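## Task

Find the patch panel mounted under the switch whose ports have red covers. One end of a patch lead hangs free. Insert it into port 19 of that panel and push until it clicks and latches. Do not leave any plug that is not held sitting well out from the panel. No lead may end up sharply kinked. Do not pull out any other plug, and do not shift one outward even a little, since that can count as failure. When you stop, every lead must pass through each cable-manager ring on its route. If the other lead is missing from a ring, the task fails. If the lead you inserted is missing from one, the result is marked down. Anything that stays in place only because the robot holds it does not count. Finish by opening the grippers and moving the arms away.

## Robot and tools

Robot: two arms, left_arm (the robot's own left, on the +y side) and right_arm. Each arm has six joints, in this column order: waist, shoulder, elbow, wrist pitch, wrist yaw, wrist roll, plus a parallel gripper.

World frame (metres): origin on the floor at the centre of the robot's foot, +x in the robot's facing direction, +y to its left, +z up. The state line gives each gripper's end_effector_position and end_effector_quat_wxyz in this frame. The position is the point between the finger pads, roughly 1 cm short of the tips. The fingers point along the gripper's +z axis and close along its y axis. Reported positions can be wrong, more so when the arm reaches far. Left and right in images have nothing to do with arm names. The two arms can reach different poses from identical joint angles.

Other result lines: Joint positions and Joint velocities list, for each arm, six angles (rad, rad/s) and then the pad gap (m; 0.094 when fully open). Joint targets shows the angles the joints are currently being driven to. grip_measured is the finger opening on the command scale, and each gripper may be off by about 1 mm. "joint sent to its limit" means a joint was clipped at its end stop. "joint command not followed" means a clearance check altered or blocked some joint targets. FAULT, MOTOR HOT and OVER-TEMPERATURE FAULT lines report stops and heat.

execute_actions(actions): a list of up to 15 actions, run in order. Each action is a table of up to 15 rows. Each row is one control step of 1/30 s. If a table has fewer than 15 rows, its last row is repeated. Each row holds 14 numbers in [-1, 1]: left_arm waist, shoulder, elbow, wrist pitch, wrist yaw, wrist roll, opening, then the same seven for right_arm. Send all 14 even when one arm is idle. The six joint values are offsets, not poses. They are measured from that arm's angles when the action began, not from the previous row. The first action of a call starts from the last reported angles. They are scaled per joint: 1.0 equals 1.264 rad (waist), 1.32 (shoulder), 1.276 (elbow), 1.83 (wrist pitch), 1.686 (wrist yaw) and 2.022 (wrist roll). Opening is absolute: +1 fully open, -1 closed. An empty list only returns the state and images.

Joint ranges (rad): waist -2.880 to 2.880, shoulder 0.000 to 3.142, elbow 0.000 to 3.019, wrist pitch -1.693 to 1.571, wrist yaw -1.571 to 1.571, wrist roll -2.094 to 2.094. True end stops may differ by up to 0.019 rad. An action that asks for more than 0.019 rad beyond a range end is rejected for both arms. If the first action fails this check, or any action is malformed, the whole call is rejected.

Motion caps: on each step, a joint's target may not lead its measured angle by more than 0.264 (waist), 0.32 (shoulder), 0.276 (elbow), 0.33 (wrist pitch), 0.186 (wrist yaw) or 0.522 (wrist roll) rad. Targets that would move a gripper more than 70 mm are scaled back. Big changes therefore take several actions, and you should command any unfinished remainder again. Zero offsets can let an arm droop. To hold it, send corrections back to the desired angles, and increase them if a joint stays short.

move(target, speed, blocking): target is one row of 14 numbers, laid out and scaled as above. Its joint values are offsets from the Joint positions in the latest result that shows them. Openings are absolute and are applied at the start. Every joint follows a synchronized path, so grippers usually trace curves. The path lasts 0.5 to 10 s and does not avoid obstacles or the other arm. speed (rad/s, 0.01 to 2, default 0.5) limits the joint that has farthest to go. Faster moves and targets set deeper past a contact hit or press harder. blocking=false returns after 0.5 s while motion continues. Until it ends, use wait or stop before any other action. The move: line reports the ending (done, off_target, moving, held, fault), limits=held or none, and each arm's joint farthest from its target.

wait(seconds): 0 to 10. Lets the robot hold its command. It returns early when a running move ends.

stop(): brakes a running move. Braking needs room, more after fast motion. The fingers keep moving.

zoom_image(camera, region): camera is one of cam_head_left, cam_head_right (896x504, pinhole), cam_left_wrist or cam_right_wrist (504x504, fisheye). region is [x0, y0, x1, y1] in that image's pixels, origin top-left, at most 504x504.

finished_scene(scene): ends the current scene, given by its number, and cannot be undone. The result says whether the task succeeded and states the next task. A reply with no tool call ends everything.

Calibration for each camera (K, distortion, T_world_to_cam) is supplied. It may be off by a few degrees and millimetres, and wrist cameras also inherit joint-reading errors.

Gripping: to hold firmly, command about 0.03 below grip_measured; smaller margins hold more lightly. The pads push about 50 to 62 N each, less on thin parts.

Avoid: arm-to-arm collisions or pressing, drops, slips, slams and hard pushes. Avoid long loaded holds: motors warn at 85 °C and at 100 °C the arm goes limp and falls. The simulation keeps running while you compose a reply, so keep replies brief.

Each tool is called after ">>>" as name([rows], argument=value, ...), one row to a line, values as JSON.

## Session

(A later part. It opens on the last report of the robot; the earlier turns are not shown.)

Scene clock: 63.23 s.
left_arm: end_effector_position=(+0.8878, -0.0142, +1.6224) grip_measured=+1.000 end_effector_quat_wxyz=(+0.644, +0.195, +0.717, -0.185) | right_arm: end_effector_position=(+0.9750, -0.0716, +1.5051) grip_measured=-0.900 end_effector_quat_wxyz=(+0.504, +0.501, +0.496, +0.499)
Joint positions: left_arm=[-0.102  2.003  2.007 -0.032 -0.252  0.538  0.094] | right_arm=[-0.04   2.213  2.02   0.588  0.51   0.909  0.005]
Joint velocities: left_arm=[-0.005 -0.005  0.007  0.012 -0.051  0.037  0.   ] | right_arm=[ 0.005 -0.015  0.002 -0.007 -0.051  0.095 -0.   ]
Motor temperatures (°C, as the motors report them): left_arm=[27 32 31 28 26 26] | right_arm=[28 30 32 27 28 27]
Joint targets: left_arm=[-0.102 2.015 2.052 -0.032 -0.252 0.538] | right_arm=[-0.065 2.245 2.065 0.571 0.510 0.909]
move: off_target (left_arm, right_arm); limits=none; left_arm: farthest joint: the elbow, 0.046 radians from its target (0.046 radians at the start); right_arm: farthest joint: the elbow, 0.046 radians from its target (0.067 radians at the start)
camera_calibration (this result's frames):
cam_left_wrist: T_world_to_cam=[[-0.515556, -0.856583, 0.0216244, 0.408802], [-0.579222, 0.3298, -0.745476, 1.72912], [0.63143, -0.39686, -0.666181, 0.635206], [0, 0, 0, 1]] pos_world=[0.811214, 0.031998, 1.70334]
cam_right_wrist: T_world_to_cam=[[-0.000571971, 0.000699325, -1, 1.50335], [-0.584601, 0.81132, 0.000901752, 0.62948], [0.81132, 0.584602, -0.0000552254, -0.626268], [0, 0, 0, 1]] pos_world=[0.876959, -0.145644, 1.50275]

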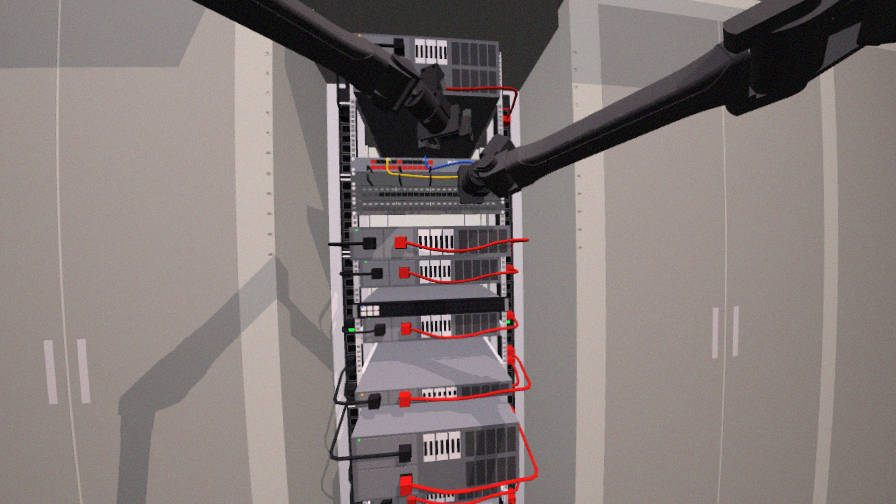

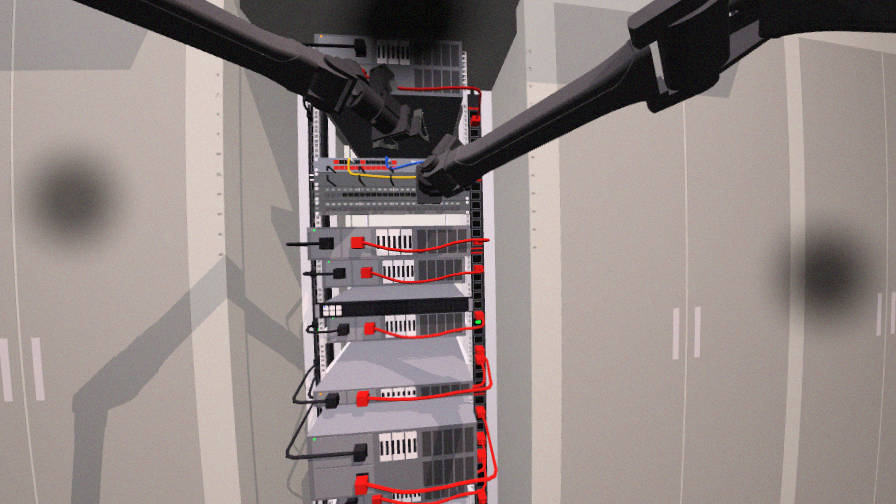

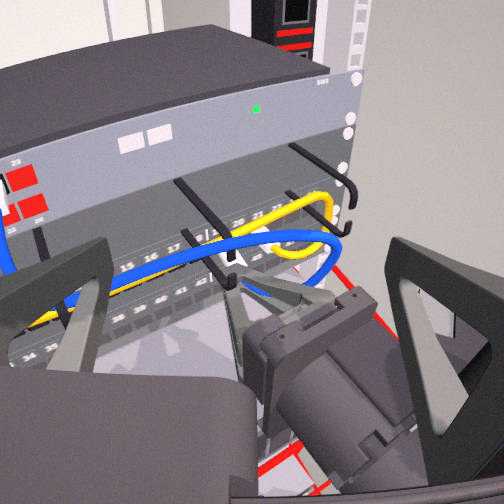

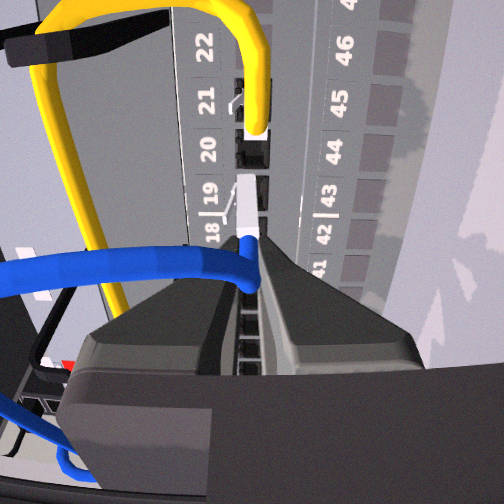

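>>> move(target=[0,0.009,0.036,0,0,0,1, -0.016,0.0386,0.0606,-0.0224,0,0,-0.925], speed=0.1)

Scene clock: 65.50 s.
left_arm: end_effector_position=(+0.8878, -0.0142, +1.6224) grip_measured=+1.000 end_effector_quat_wxyz=(+0.644, +0.195, +0.717, -0.185) | right_arm: end_effector_position=(+0.9783, -0.0687, +1.5029) grip_measured=-0.901 end_effector_quat_wxyz=(+0.503, +0.502, +0.499, +0.496)
Joint positions: left_arm=[-0.102  2.003  2.007 -0.032 -0.252  0.538  0.094] | right_arm=[-0.04   2.226  2.043  0.571  0.515  0.909  0.005]
Joint velocities: left_arm=[-0.005 -0.005 -0.012 -0.007 -0.051 -0.022  0.   ] | right_arm=[ 0.005 -0.005 -0.017 -0.017 -0.051 -0.051 -0.   ]
Motor temperatures (°C, as the motors report them): left_arm=[27 32 32 28 26 26] | right_arm=[28 30 32 27 28 27]
Joint targets: left_arm=[-0.102 2.015 2.052 -0.032 -0.252 0.538] | right_arm=[-0.060 2.264 2.097 0.547 0.510 0.909]
move: off_target (left_arm, right_arm); limits=none; left_arm: farthest joint: the elbow, 0.046 radians from its target (0.046 radians at the start); right_arm: farthest joint: the elbow, 0.055 radians from its target (0.077 radians at the start)
camera_calibration (this result's frames):
cam_left_wrist: T_world_to_cam=[[-0.515556, -0.856583, 0.0216244, 0.408802], [-0.579222, 0.3298, -0.745476, 1.72912], [0.63143, -0.39686, -0.666181, 0.635206], [0, 0, 0, 1]] pos_world=[0.811214, 0.031998, 1.70334]
cam_right_wrist: T_world_to_cam=[[-0.00916302, -0.00315332, -0.999953, 1.50923], [-0.58487, 0.811122, 0.00280158, 0.626429], [0.811075, 0.584868, -0.00927661, -0.616564], [0, 0, 0, 1]] pos_world=[0.880288, -0.142743, 1.50168]

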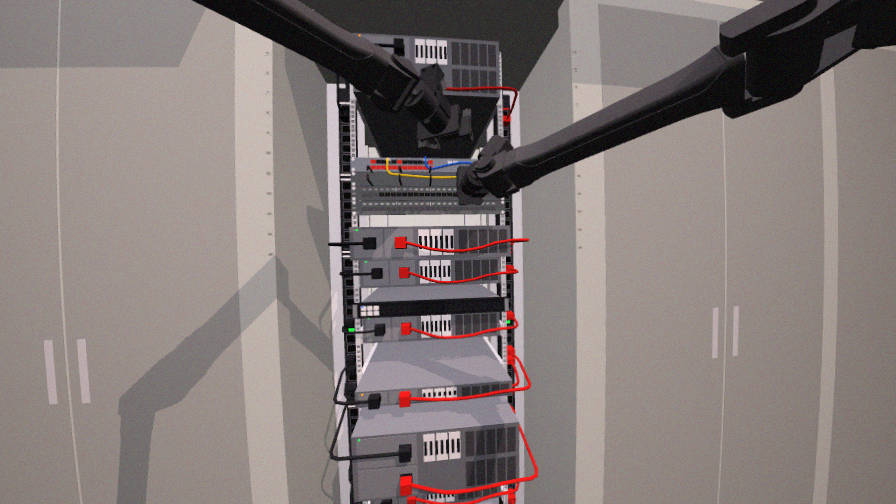

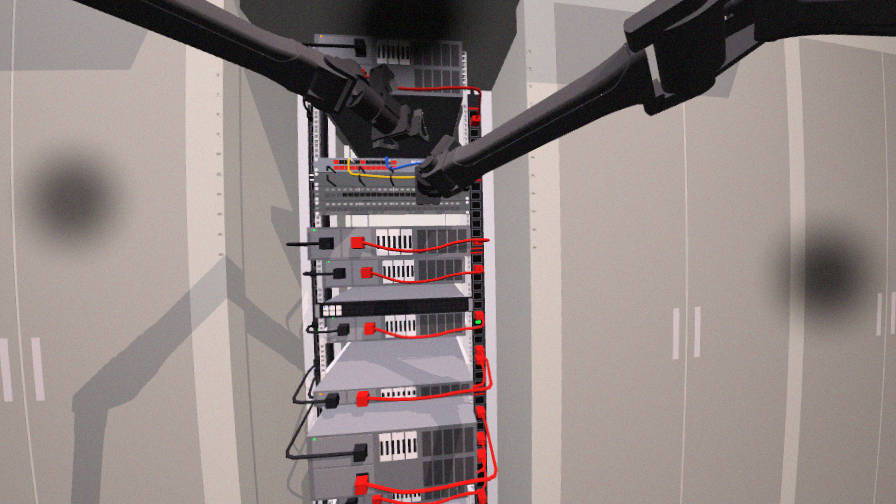

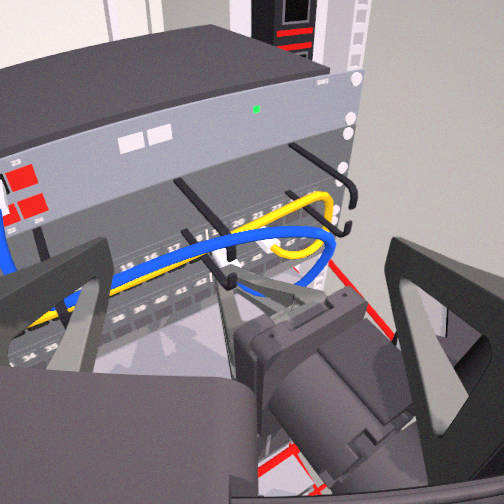

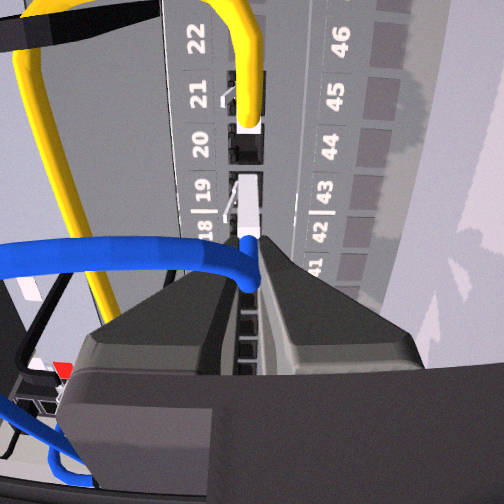

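>>> zoom_image(camera="cam_left_wrist", region=[170, 200, 310, 320])

>>> zoom_image(camera="cam_right_wrist", region=[170, 110, 320, 260])

Region (170, 200, 310, 320) of cam_left_wrist's 504x504 image, scaled by 3.600, with more detail than that image has; it fills the top 432 rows of this view, and the rest is white.

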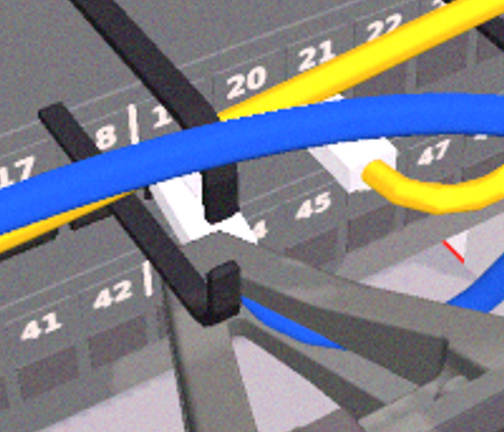

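Region (170, 110, 320, 260) of cam_right_wrist's 504x504 image, scaled by 3.360, with more detail than that image has.

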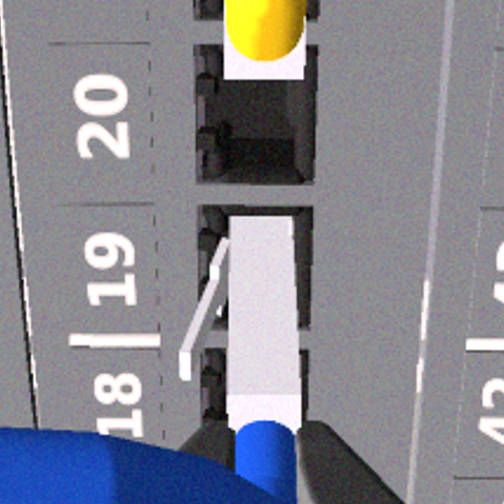

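>>> move(target=[0,0.009,0.036,0,0,0,1, -0.0356,-0.0606,-0.0603,-0.038,-0.0664,0.027,-0.925], speed=0.1)

Scene clock: 68.83 s.
left_arm: end_effector_position=(+0.8878, -0.0142, +1.6224) grip_measured=+1.000 end_effector_quat_wxyz=(+0.644, +0.195, +0.717, -0.185) | right_arm: end_effector_position=(+0.9741, -0.0718, +1.5006) grip_measured=-0.901 end_effector_quat_wxyz=(+0.477, +0.474, +0.523, +0.524)
Joint positions: left_arm=[-0.102  2.003  2.007 -0.032 -0.252  0.538  0.094] | right_arm=[-0.06   2.168  1.968  0.518  0.407  0.948  0.005]
Joint velocities: left_arm=[-0.015 -0.005 -0.012 -0.022 -0.007  0.095  0.   ] | right_arm=[-0.005  0.005 -0.002 -0.022  0.051  0.007 -0.001]
Motor temperatures (°C, as the motors report them): left_arm=[27 32 33 28 26 26] | right_arm=[28 30 32 27 28 27]
Joint targets: left_arm=[-0.102 2.015 2.052 -0.032 -0.252 0.538] | right_arm=[-0.085 2.146 1.966 0.501 0.403 0.963]
move: off_target (left_arm, right_arm); limits=none; left_arm: farthest joint: the elbow, 0.046 radians from its target (0.046 radians at the start); right_arm: farthest joint: the waist, 0.025 radians from its target (0.045 radians at the start)
camera_calibration (this result's frames):
cam_left_wrist: T_world_to_cam=[[-0.515556, -0.856583, 0.0216244, 0.408802], [-0.579222, 0.3298, -0.745476, 1.72912], [0.63143, -0.39686, -0.666181, 0.635206], [0, 0, 0, 1]] pos_world=[0.811214, 0.031998, 1.70334]
cam_right_wrist: T_world_to_cam=[[-0.00353753, -0.00200057, -0.999992, 1.50155], [-0.667647, 0.744478, 0.000872447, 0.705255], [0.74447, 0.667644, -0.00396929, -0.548493], [0, 0, 0, 1]] pos_world=[0.88451, -0.155844, 1.49875]

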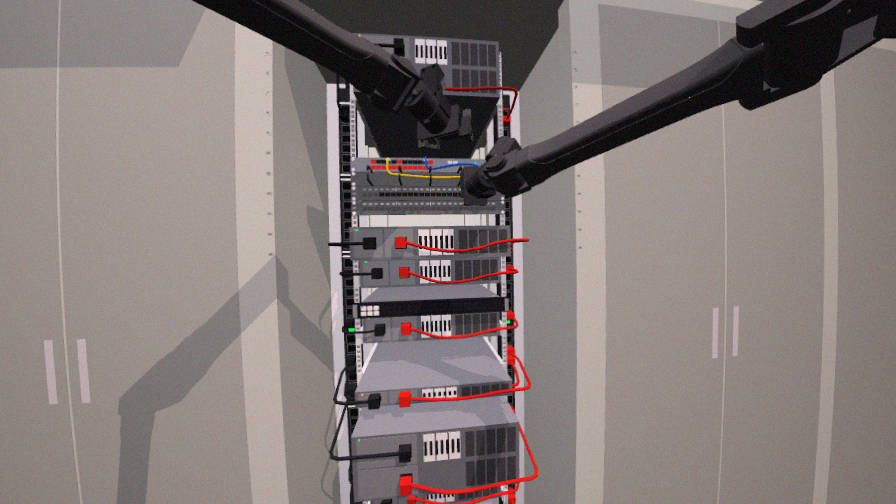

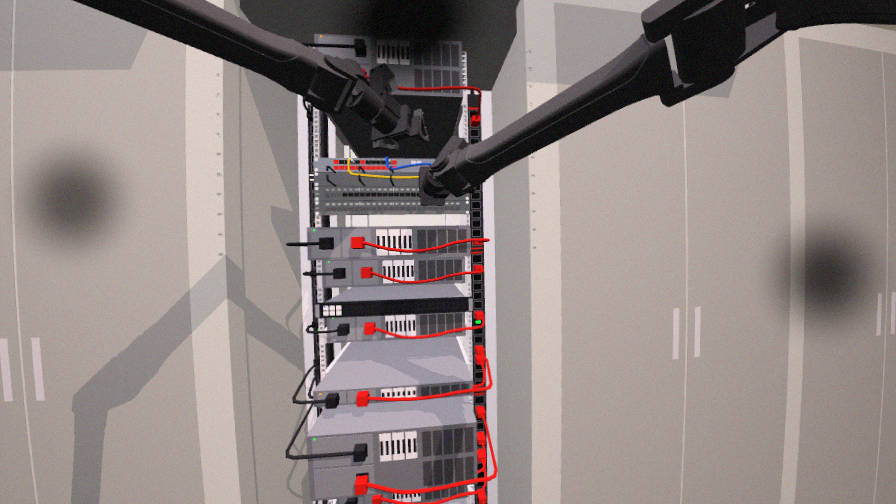

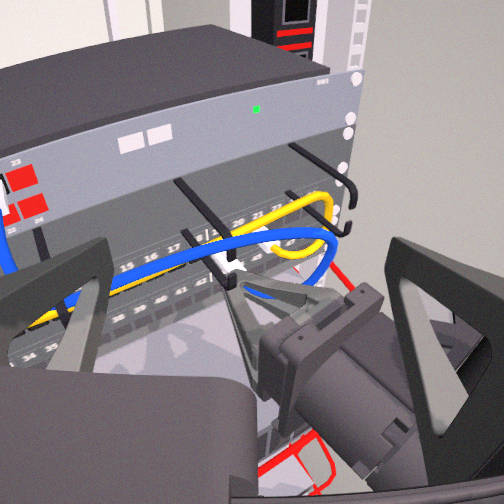

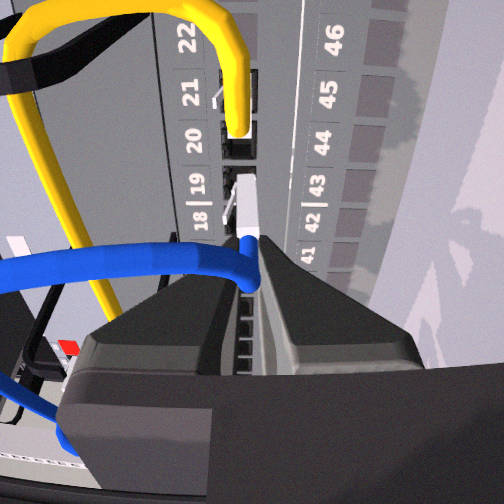

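>>> move(target=[0.229,0.225,-0.139,0.673,0.471,-0.129,0.5, -0.016,0,0.04,-0.008,0,0,-0.925], speed=0.8)

Scene clock: 71.97 s.
left_arm: end_effector_position=(+0.8907, +0.0393, +1.4750) grip_measured=+0.501 end_effector_quat_wxyz=(+0.863, +0.138, +0.378, -0.305) | right_arm: end_effector_position=(+0.9748, -0.0732, +1.5004) grip_measured=-0.901 end_effector_quat_wxyz=(+0.477, +0.475, +0.522, +0.523)
Joint positions: left_arm=[0.19  2.296 1.823 1.183 0.538 0.294 0.071] | right_arm=[-0.061  2.168  1.969  0.518  0.41   0.949  0.005]
Joint velocities: left_arm=[-0.015 -0.005  0.012 -0.007 -0.037  0.037  0.001] | right_arm=[ 0.024  0.005 -0.002  0.017 -0.037  0.007  0.   ]
Motor temperatures (°C, as the motors report them): left_arm=[27 32 33 28 26 26] | right_arm=[28 30 32 27 28 27]
Joint targets: left_arm=[0.188 2.300 1.829 1.200 0.542 0.277] | right_arm=[-0.080 2.168 2.019 0.503 0.408 0.948]
move: off_target (right_arm); limits=none; left_arm: farthest joint: the wrist pitch, 0.017 radians from its target (1.231 radians at the start); right_arm: farthest joint: the elbow, 0.050 radians from its target (0.051 radians at the start)
camera_calibration (this result's frames):
cam_left_wrist: T_world_to_cam=[[-0.634238, -0.773138, -0.00105176, 0.5952], [0.0905776, -0.0729535, -0.993214, 1.3879], [0.767814, -0.630029, 0.116299, -0.710046], [0, 0, 0, 1]] pos_world=[0.796969, 0.114074, 1.46168]
cam_right_wrist: T_world_to_cam=[[-0.00483887, -0.0012033, -0.999988, 1.50265], [-0.66485, 0.746973, 0.00231832, 0.702045], [0.746961, 0.664853, -0.00441452, -0.550014], [0, 0, 0, 1]] pos_world=[0.884865, -0.156923, 1.49857]

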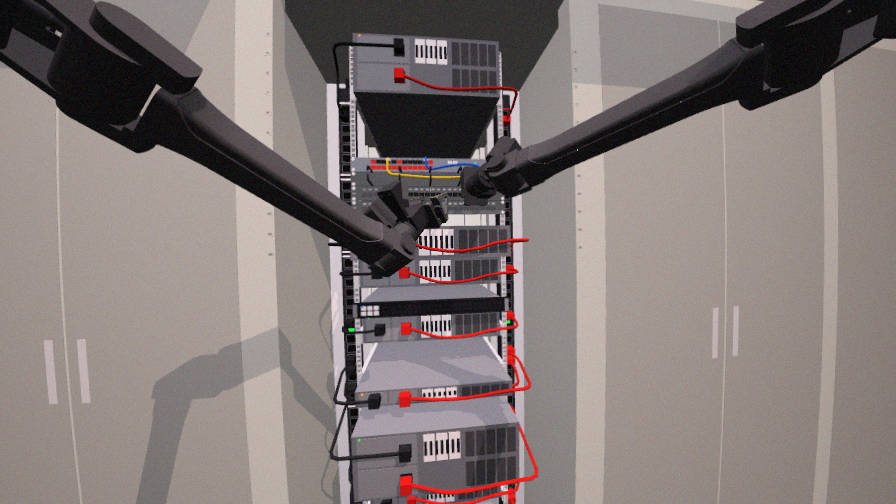

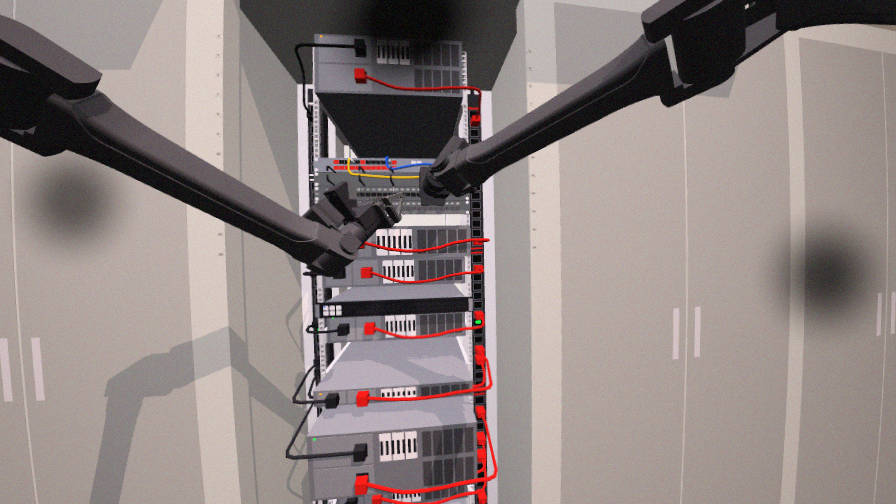

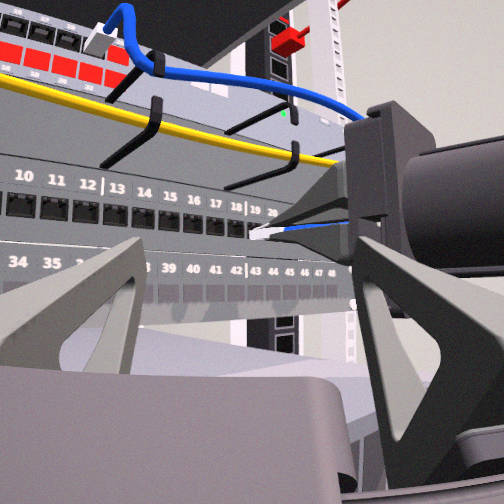

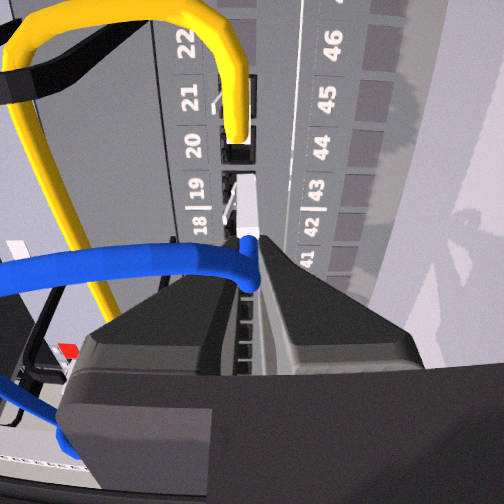

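>>> zoom_image(camera="cam_left_wrist", region=[200, 130, 360, 270])

Region (200, 130, 360, 270) of cam_left_wrist's 504x504 image, scaled by 3.150, with more detail than that image has; it fills the top 441 rows of this view, and the rest is white.

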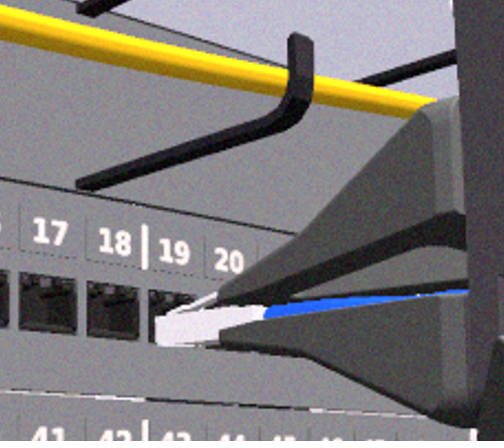

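>>> move(target=[0,0.003,0.02,0.009,0,0,0.5, -0.012,0,0.03,0.017,-0.007,0,-0.925], speed=0.1)

>>> zoom_image(camera="cam_left_wrist", region=[200, 130, 360, 270])

Scene clock: 73.50 s.
left_arm: end_effector_position=(+0.8907, +0.0393, +1.4750) grip_measured=+0.501 end_effector_quat_wxyz=(+0.863, +0.138, +0.378, -0.305) | right_arm: end_effector_position=(+0.9748, -0.0731, +1.5024) grip_measured=-0.901 end_effector_quat_wxyz=(+0.478, +0.473, +0.520, +0.527)
Joint positions: left_arm=[0.19  2.296 1.823 1.183 0.538 0.293 0.071] | right_arm=[-0.061  2.168  1.969  0.524  0.403  0.949  0.005]
Joint velocities: left_arm=[ 0.005 -0.015 -0.022 -0.012 -0.066 -0.11   0.   ] | right_arm=[ 0.005 -0.005 -0.012 -0.002 -0.007 -0.037  0.   ]
Motor temperatures (°C, as the motors report them): left_arm=[27 32 32 28 26 26] | right_arm=[28 30 32 27 28 27]
Joint targets: left_arm=[0.190 2.300 1.849 1.199 0.538 0.294] | right_arm=[-0.076 2.168 2.007 0.549 0.398 0.949]
move: off_target (left_arm, right_arm); limits=none; left_arm: farthest joint: the elbow, 0.026 radians from its target (0.026 radians at the start); right_arm: farthest joint: the elbow, 0.038 radians from its target (0.038 radians at the start)
camera_calibration (this result's frames):
cam_left_wrist: T_world_to_cam=[[-0.634437, -0.772974, -0.000770795, 0.594957], [0.0903813, -0.0731923, -0.993214, 1.38808], [0.767672, -0.630202, 0.116298, -0.709913], [0, 0, 0, 1]] pos_world=[0.796986, 0.114096, 1.46168]
cam_right_wrist: T_world_to_cam=[[0.0044332, 0.00238539, -0.999987, 1.49593], [-0.666754, 0.745277, -0.0011781, 0.708906], [0.745264, 0.666751, 0.00489443, -0.562268], [0, 0, 0, 1]] pos_world=[0.885073, -0.157006, 1.4995]

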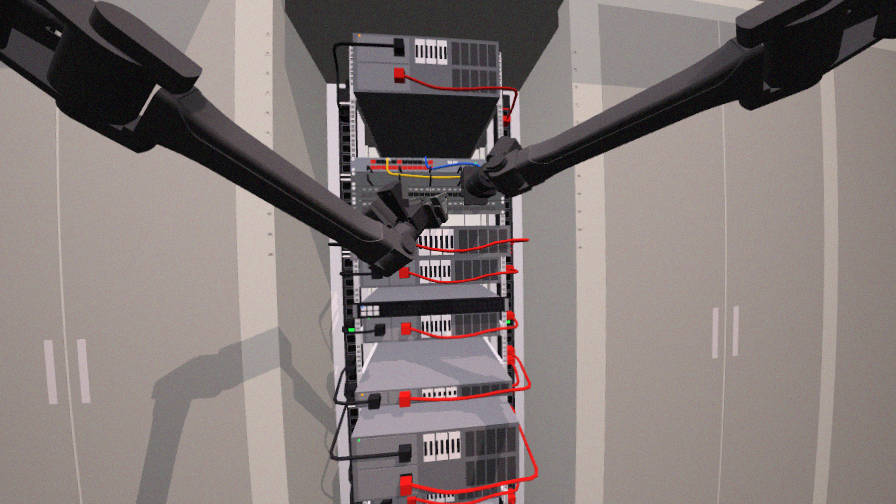

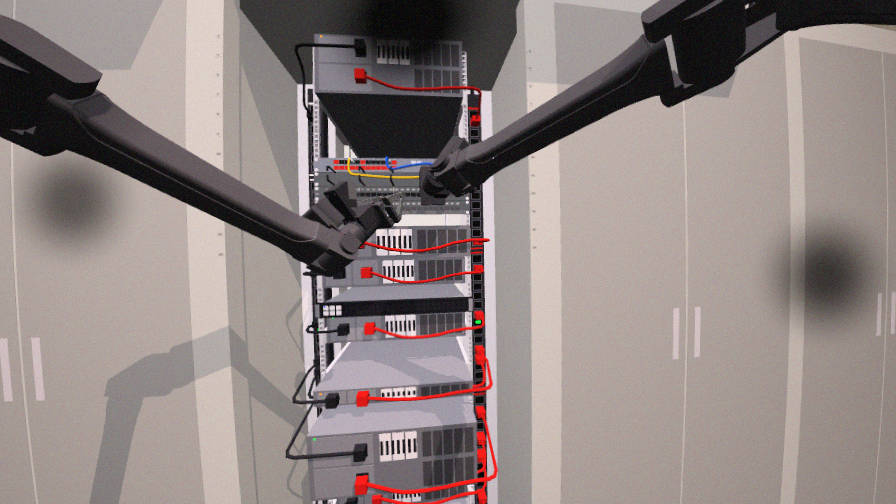

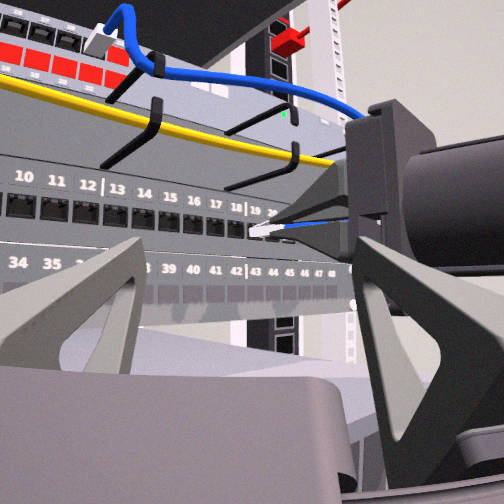

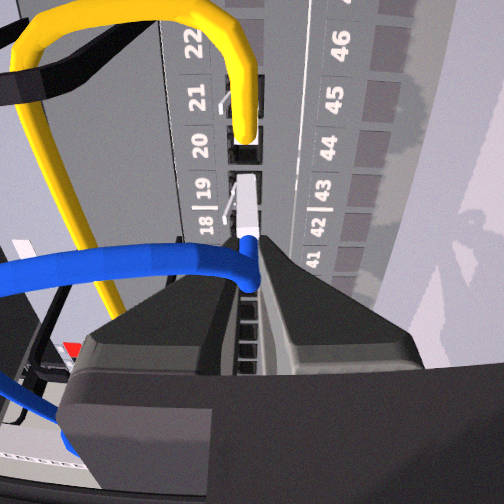

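Region (200, 130, 360, 270) of cam_left_wrist's 504x504 image, scaled by 3.150, with more detail than that image has; it fills the top 441 rows of this view, and the rest is white.

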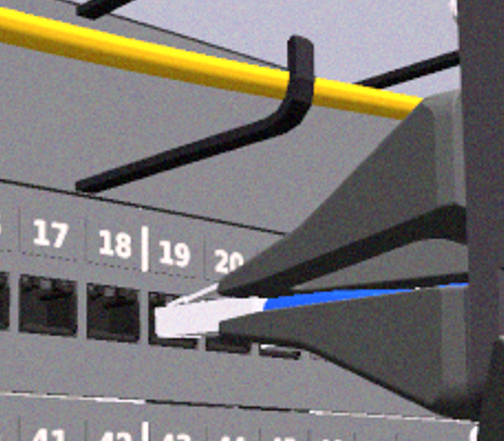

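>>> execute_actions([
  [[0,0.003,0.02,0.009,0,0,0.5,-0.0182,0.0227,0.0353,-0.0082,-0.0018,0,-0.925],[0,0.003,0.02,0.009,0,0,0.5,-0.0182,0.0227,0.0353,-0.0082,-0.0018,0,-0.925],[0,0.003,0.02,0.009,0,0,0.5,-0.0182,0.0227,0.0353,-0.0082,-0.0018,0,-0.925],[0,0.003,0.02,0.009,0,0,0.5,-0.0188,0.0244,0.039,-0.0096,-0.0022,0,-0.925],[0,0.003,0.02,0.009,0,0,0.5,-0.0188,0.0244,0.039,-0.0096,-0.0022,0,-0.925],[0,0.003,0.02,0.009,0,0,0.5,-0.0193,0.026,0.0427,-0.0109,-0.0025,0,-0.925],[0,0.003,0.02,0.009,0,0,0.5,-0.0193,0.026,0.0427,-0.0109,-0.0025,0,-0.925],[0,0.003,0.02,0.009,0,0,0.5,-0.0199,0.0277,0.0463,-0.0123,-0.0029,0,-0.925],[0,0.003,0.02,0.009,0,0,0.5,-0.0199,0.0277,0.0463,-0.0123,-0.0029,0,-0.925],[0,0.003,0.02,0.009,0,0,0.5,-0.0204,0.0294,0.05,-0.0137,-0.0032,0,-0.925],[0,0.003,0.02,0.009,0,0,0.5,-0.0204,0.0294,0.05,-0.0137,-0.0032,0,-0.925],[0,0.003,0.02,0.009,0,0,0.5,-0.021,0.031,0.0537,-0.015,-0.0036,0,-0.925]],
])

>>> wait(seconds=0.5)

>>> zoom_image(camera="cam_left_wrist", region=[200, 130, 360, 270])

Scene clock: 74.80 s.
left_arm: end_effector_position=(+0.8907, +0.0393, +1.4750) grip_measured=+0.501 end_effector_quat_wxyz=(+0.863, +0.138, +0.378, -0.305) | right_arm: end_effector_position=(+0.9770, -0.0722, +1.5026) grip_measured=-0.901 end_effector_quat_wxyz=(+0.478, +0.473, +0.520, +0.527)
Joint positions: left_arm=[0.19  2.296 1.823 1.183 0.538 0.293 0.071] | right_arm=[-0.061  2.174  1.983  0.516  0.403  0.949  0.005]
Joint velocities: left_arm=[-0.005 -0.005 -0.007  0.007  0.022  0.037  0.   ] | right_arm=[-0.005 -0.005  0.027 -0.007 -0.022  0.022 -0.001]
Motor temperatures (°C, as the motors report them): left_arm=[27 32 32 28 26 26] | right_arm=[28 30 33 27 28 27]
Joint targets: left_arm=[0.190 2.300 1.849 1.199 0.538 0.293] | right_arm=[-0.087 2.209 2.038 0.497 0.396 0.949]
camera_calibration (this result's frames):
cam_left_wrist: T_world_to_cam=[[-0.634437, -0.772974, -0.000770795, 0.594957], [0.0903813, -0.0731923, -0.993214, 1.38808], [0.767672, -0.630202, 0.116298, -0.709913], [0, 0, 0, 1]] pos_world=[0.796986, 0.114096, 1.46168]
cam_right_wrist: T_world_to_cam=[[0.0034643, 0.00172659, -0.999993, 1.49705], [-0.666969, 0.745085, -0.00102413, 0.709746], [0.745077, 0.666968, 0.00373278, -0.562589], [0, 0, 0, 1]] pos_world=[0.887365, -0.156178, 1.49986]

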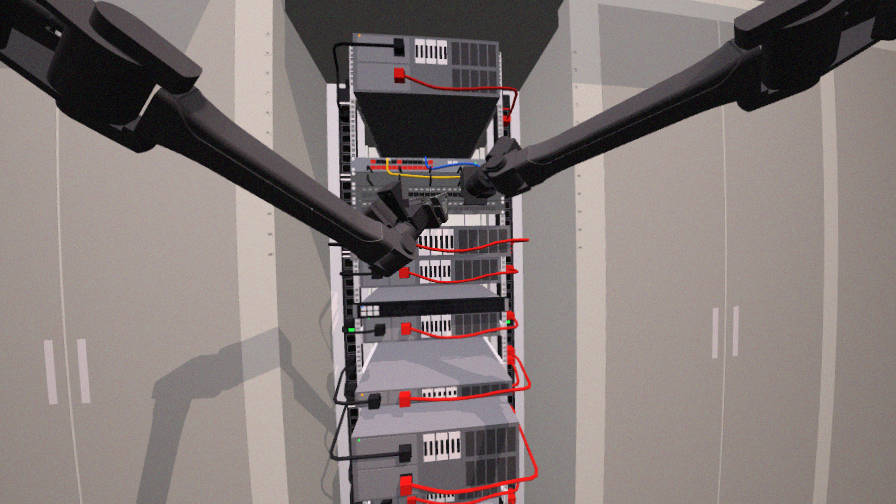

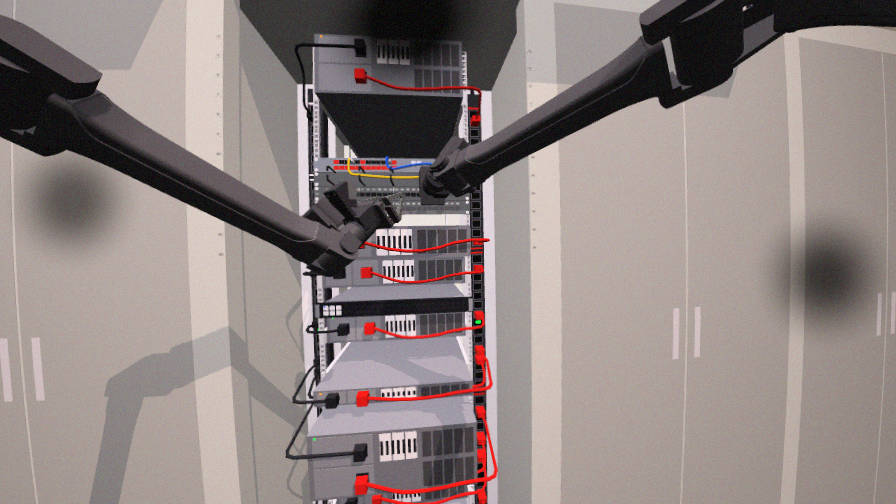

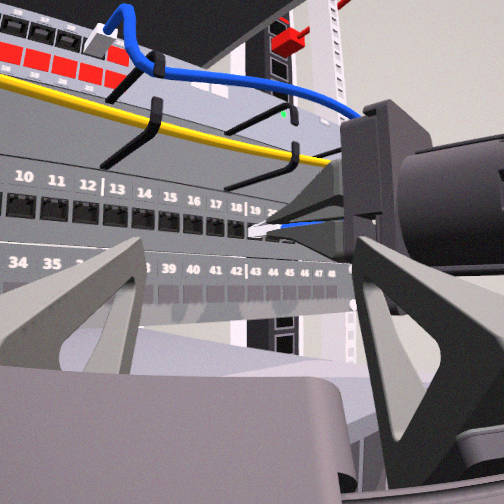

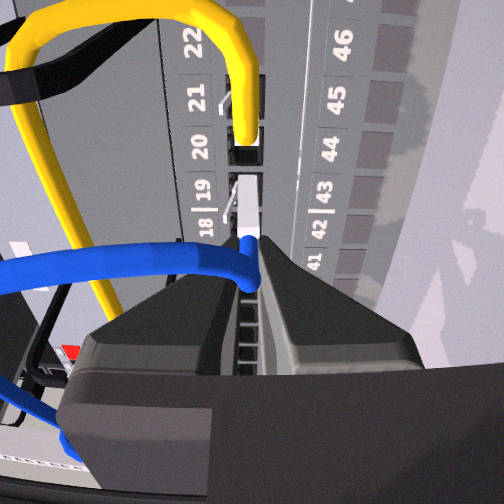

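Scene clock: 75.30 s.
left_arm: end_effector_position=(+0.8907, +0.0393, +1.4750) grip_measured=+0.501 end_effector_quat_wxyz=(+0.863, +0.138, +0.378, -0.305) | right_arm: end_effector_position=(+0.9774, -0.0725, +1.5027) grip_measured=-0.901 end_effector_quat_wxyz=(+0.478, +0.473, +0.520, +0.527)
Joint positions: left_arm=[0.19  2.296 1.823 1.183 0.538 0.293 0.071] | right_arm=[-0.062  2.175  1.984  0.516  0.403  0.949  0.005]
Joint velocities: left_arm=[ 0.005 -0.005 -0.007  0.002  0.022  0.007  0.001] | right_arm=[ 0.005  0.005 -0.017 -0.002 -0.066 -0.11  -0.   ]
Motor temperatures (°C, as the motors report them): left_arm=[28 32 32 28 26 26] | right_arm=[28 30 33 27 28 27]
Joint targets: left_arm=[0.190 2.300 1.849 1.199 0.538 0.293] | right_arm=[-0.088 2.209 2.038 0.497 0.396 0.949]
wait: 0.50 s; at rest by 0.17 s
camera_calibration (this result's frames):
cam_left_wrist: T_world_to_cam=[[-0.634437, -0.772974, -0.000770795, 0.594957], [0.0903813, -0.0731923, -0.993214, 1.38808], [0.767672, -0.630202, 0.116298, -0.709913], [0, 0, 0, 1]] pos_world=[0.796986, 0.114096, 1.46168]
cam_right_wrist: T_world_to_cam=[[0.00357344, 0.00177873, -0.999992, 1.49699], [-0.666577, 0.745435, -0.00105606, 0.709875], [0.745428, 0.666576, 0.00384943, -0.563188], [0, 0, 0, 1]] pos_world=[0.887653, -0.156422, 1.49989]

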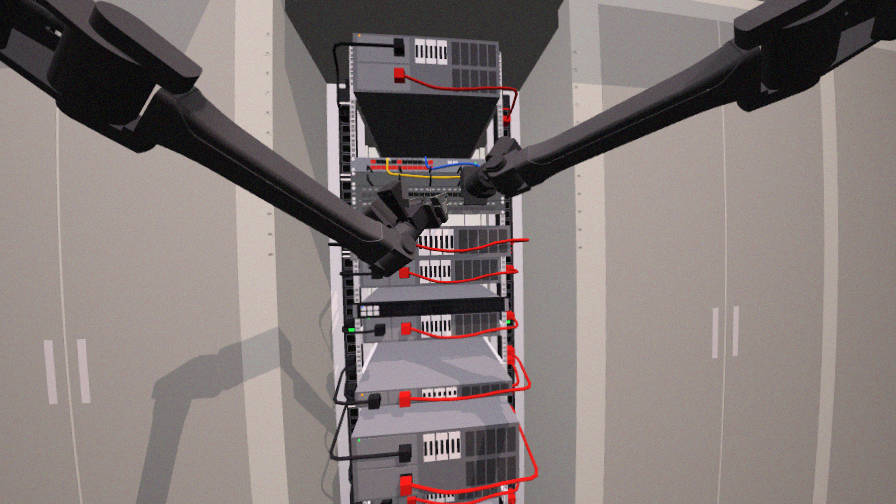

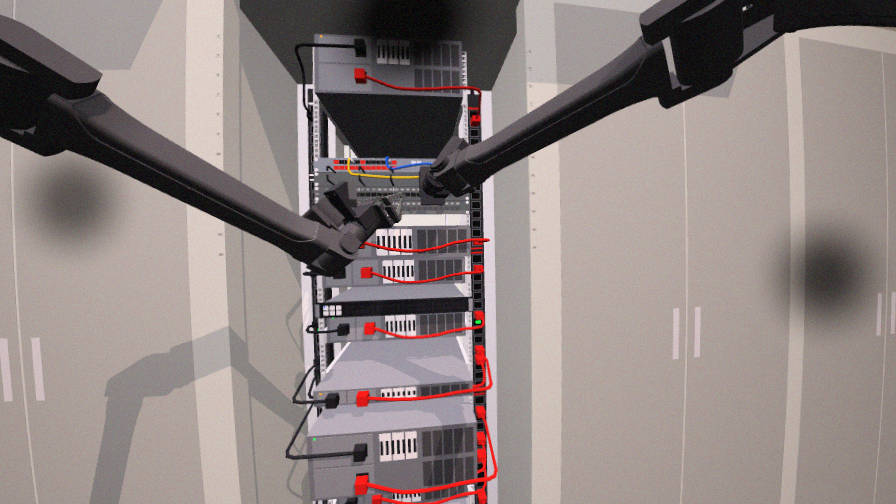

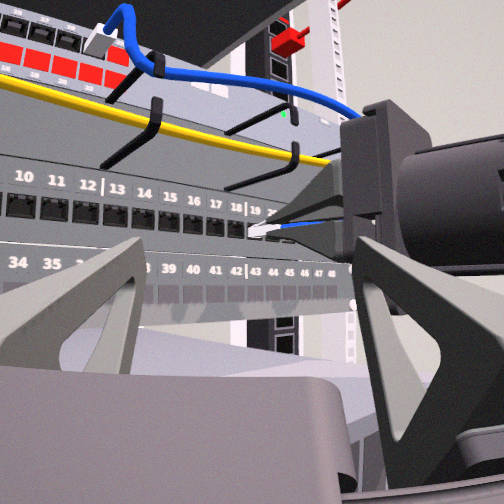

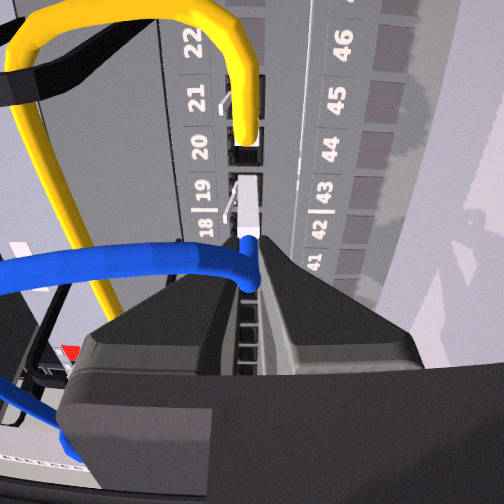

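Region (200, 130, 360, 270) of cam_left_wrist's 504x504 image, scaled by 3.150, with more detail than that image has; it fills the top 441 rows of this view, and the rest is white.

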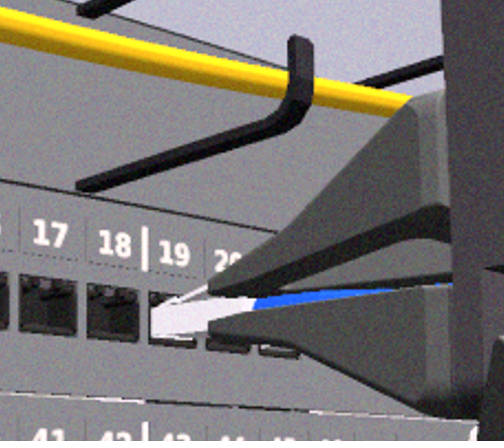

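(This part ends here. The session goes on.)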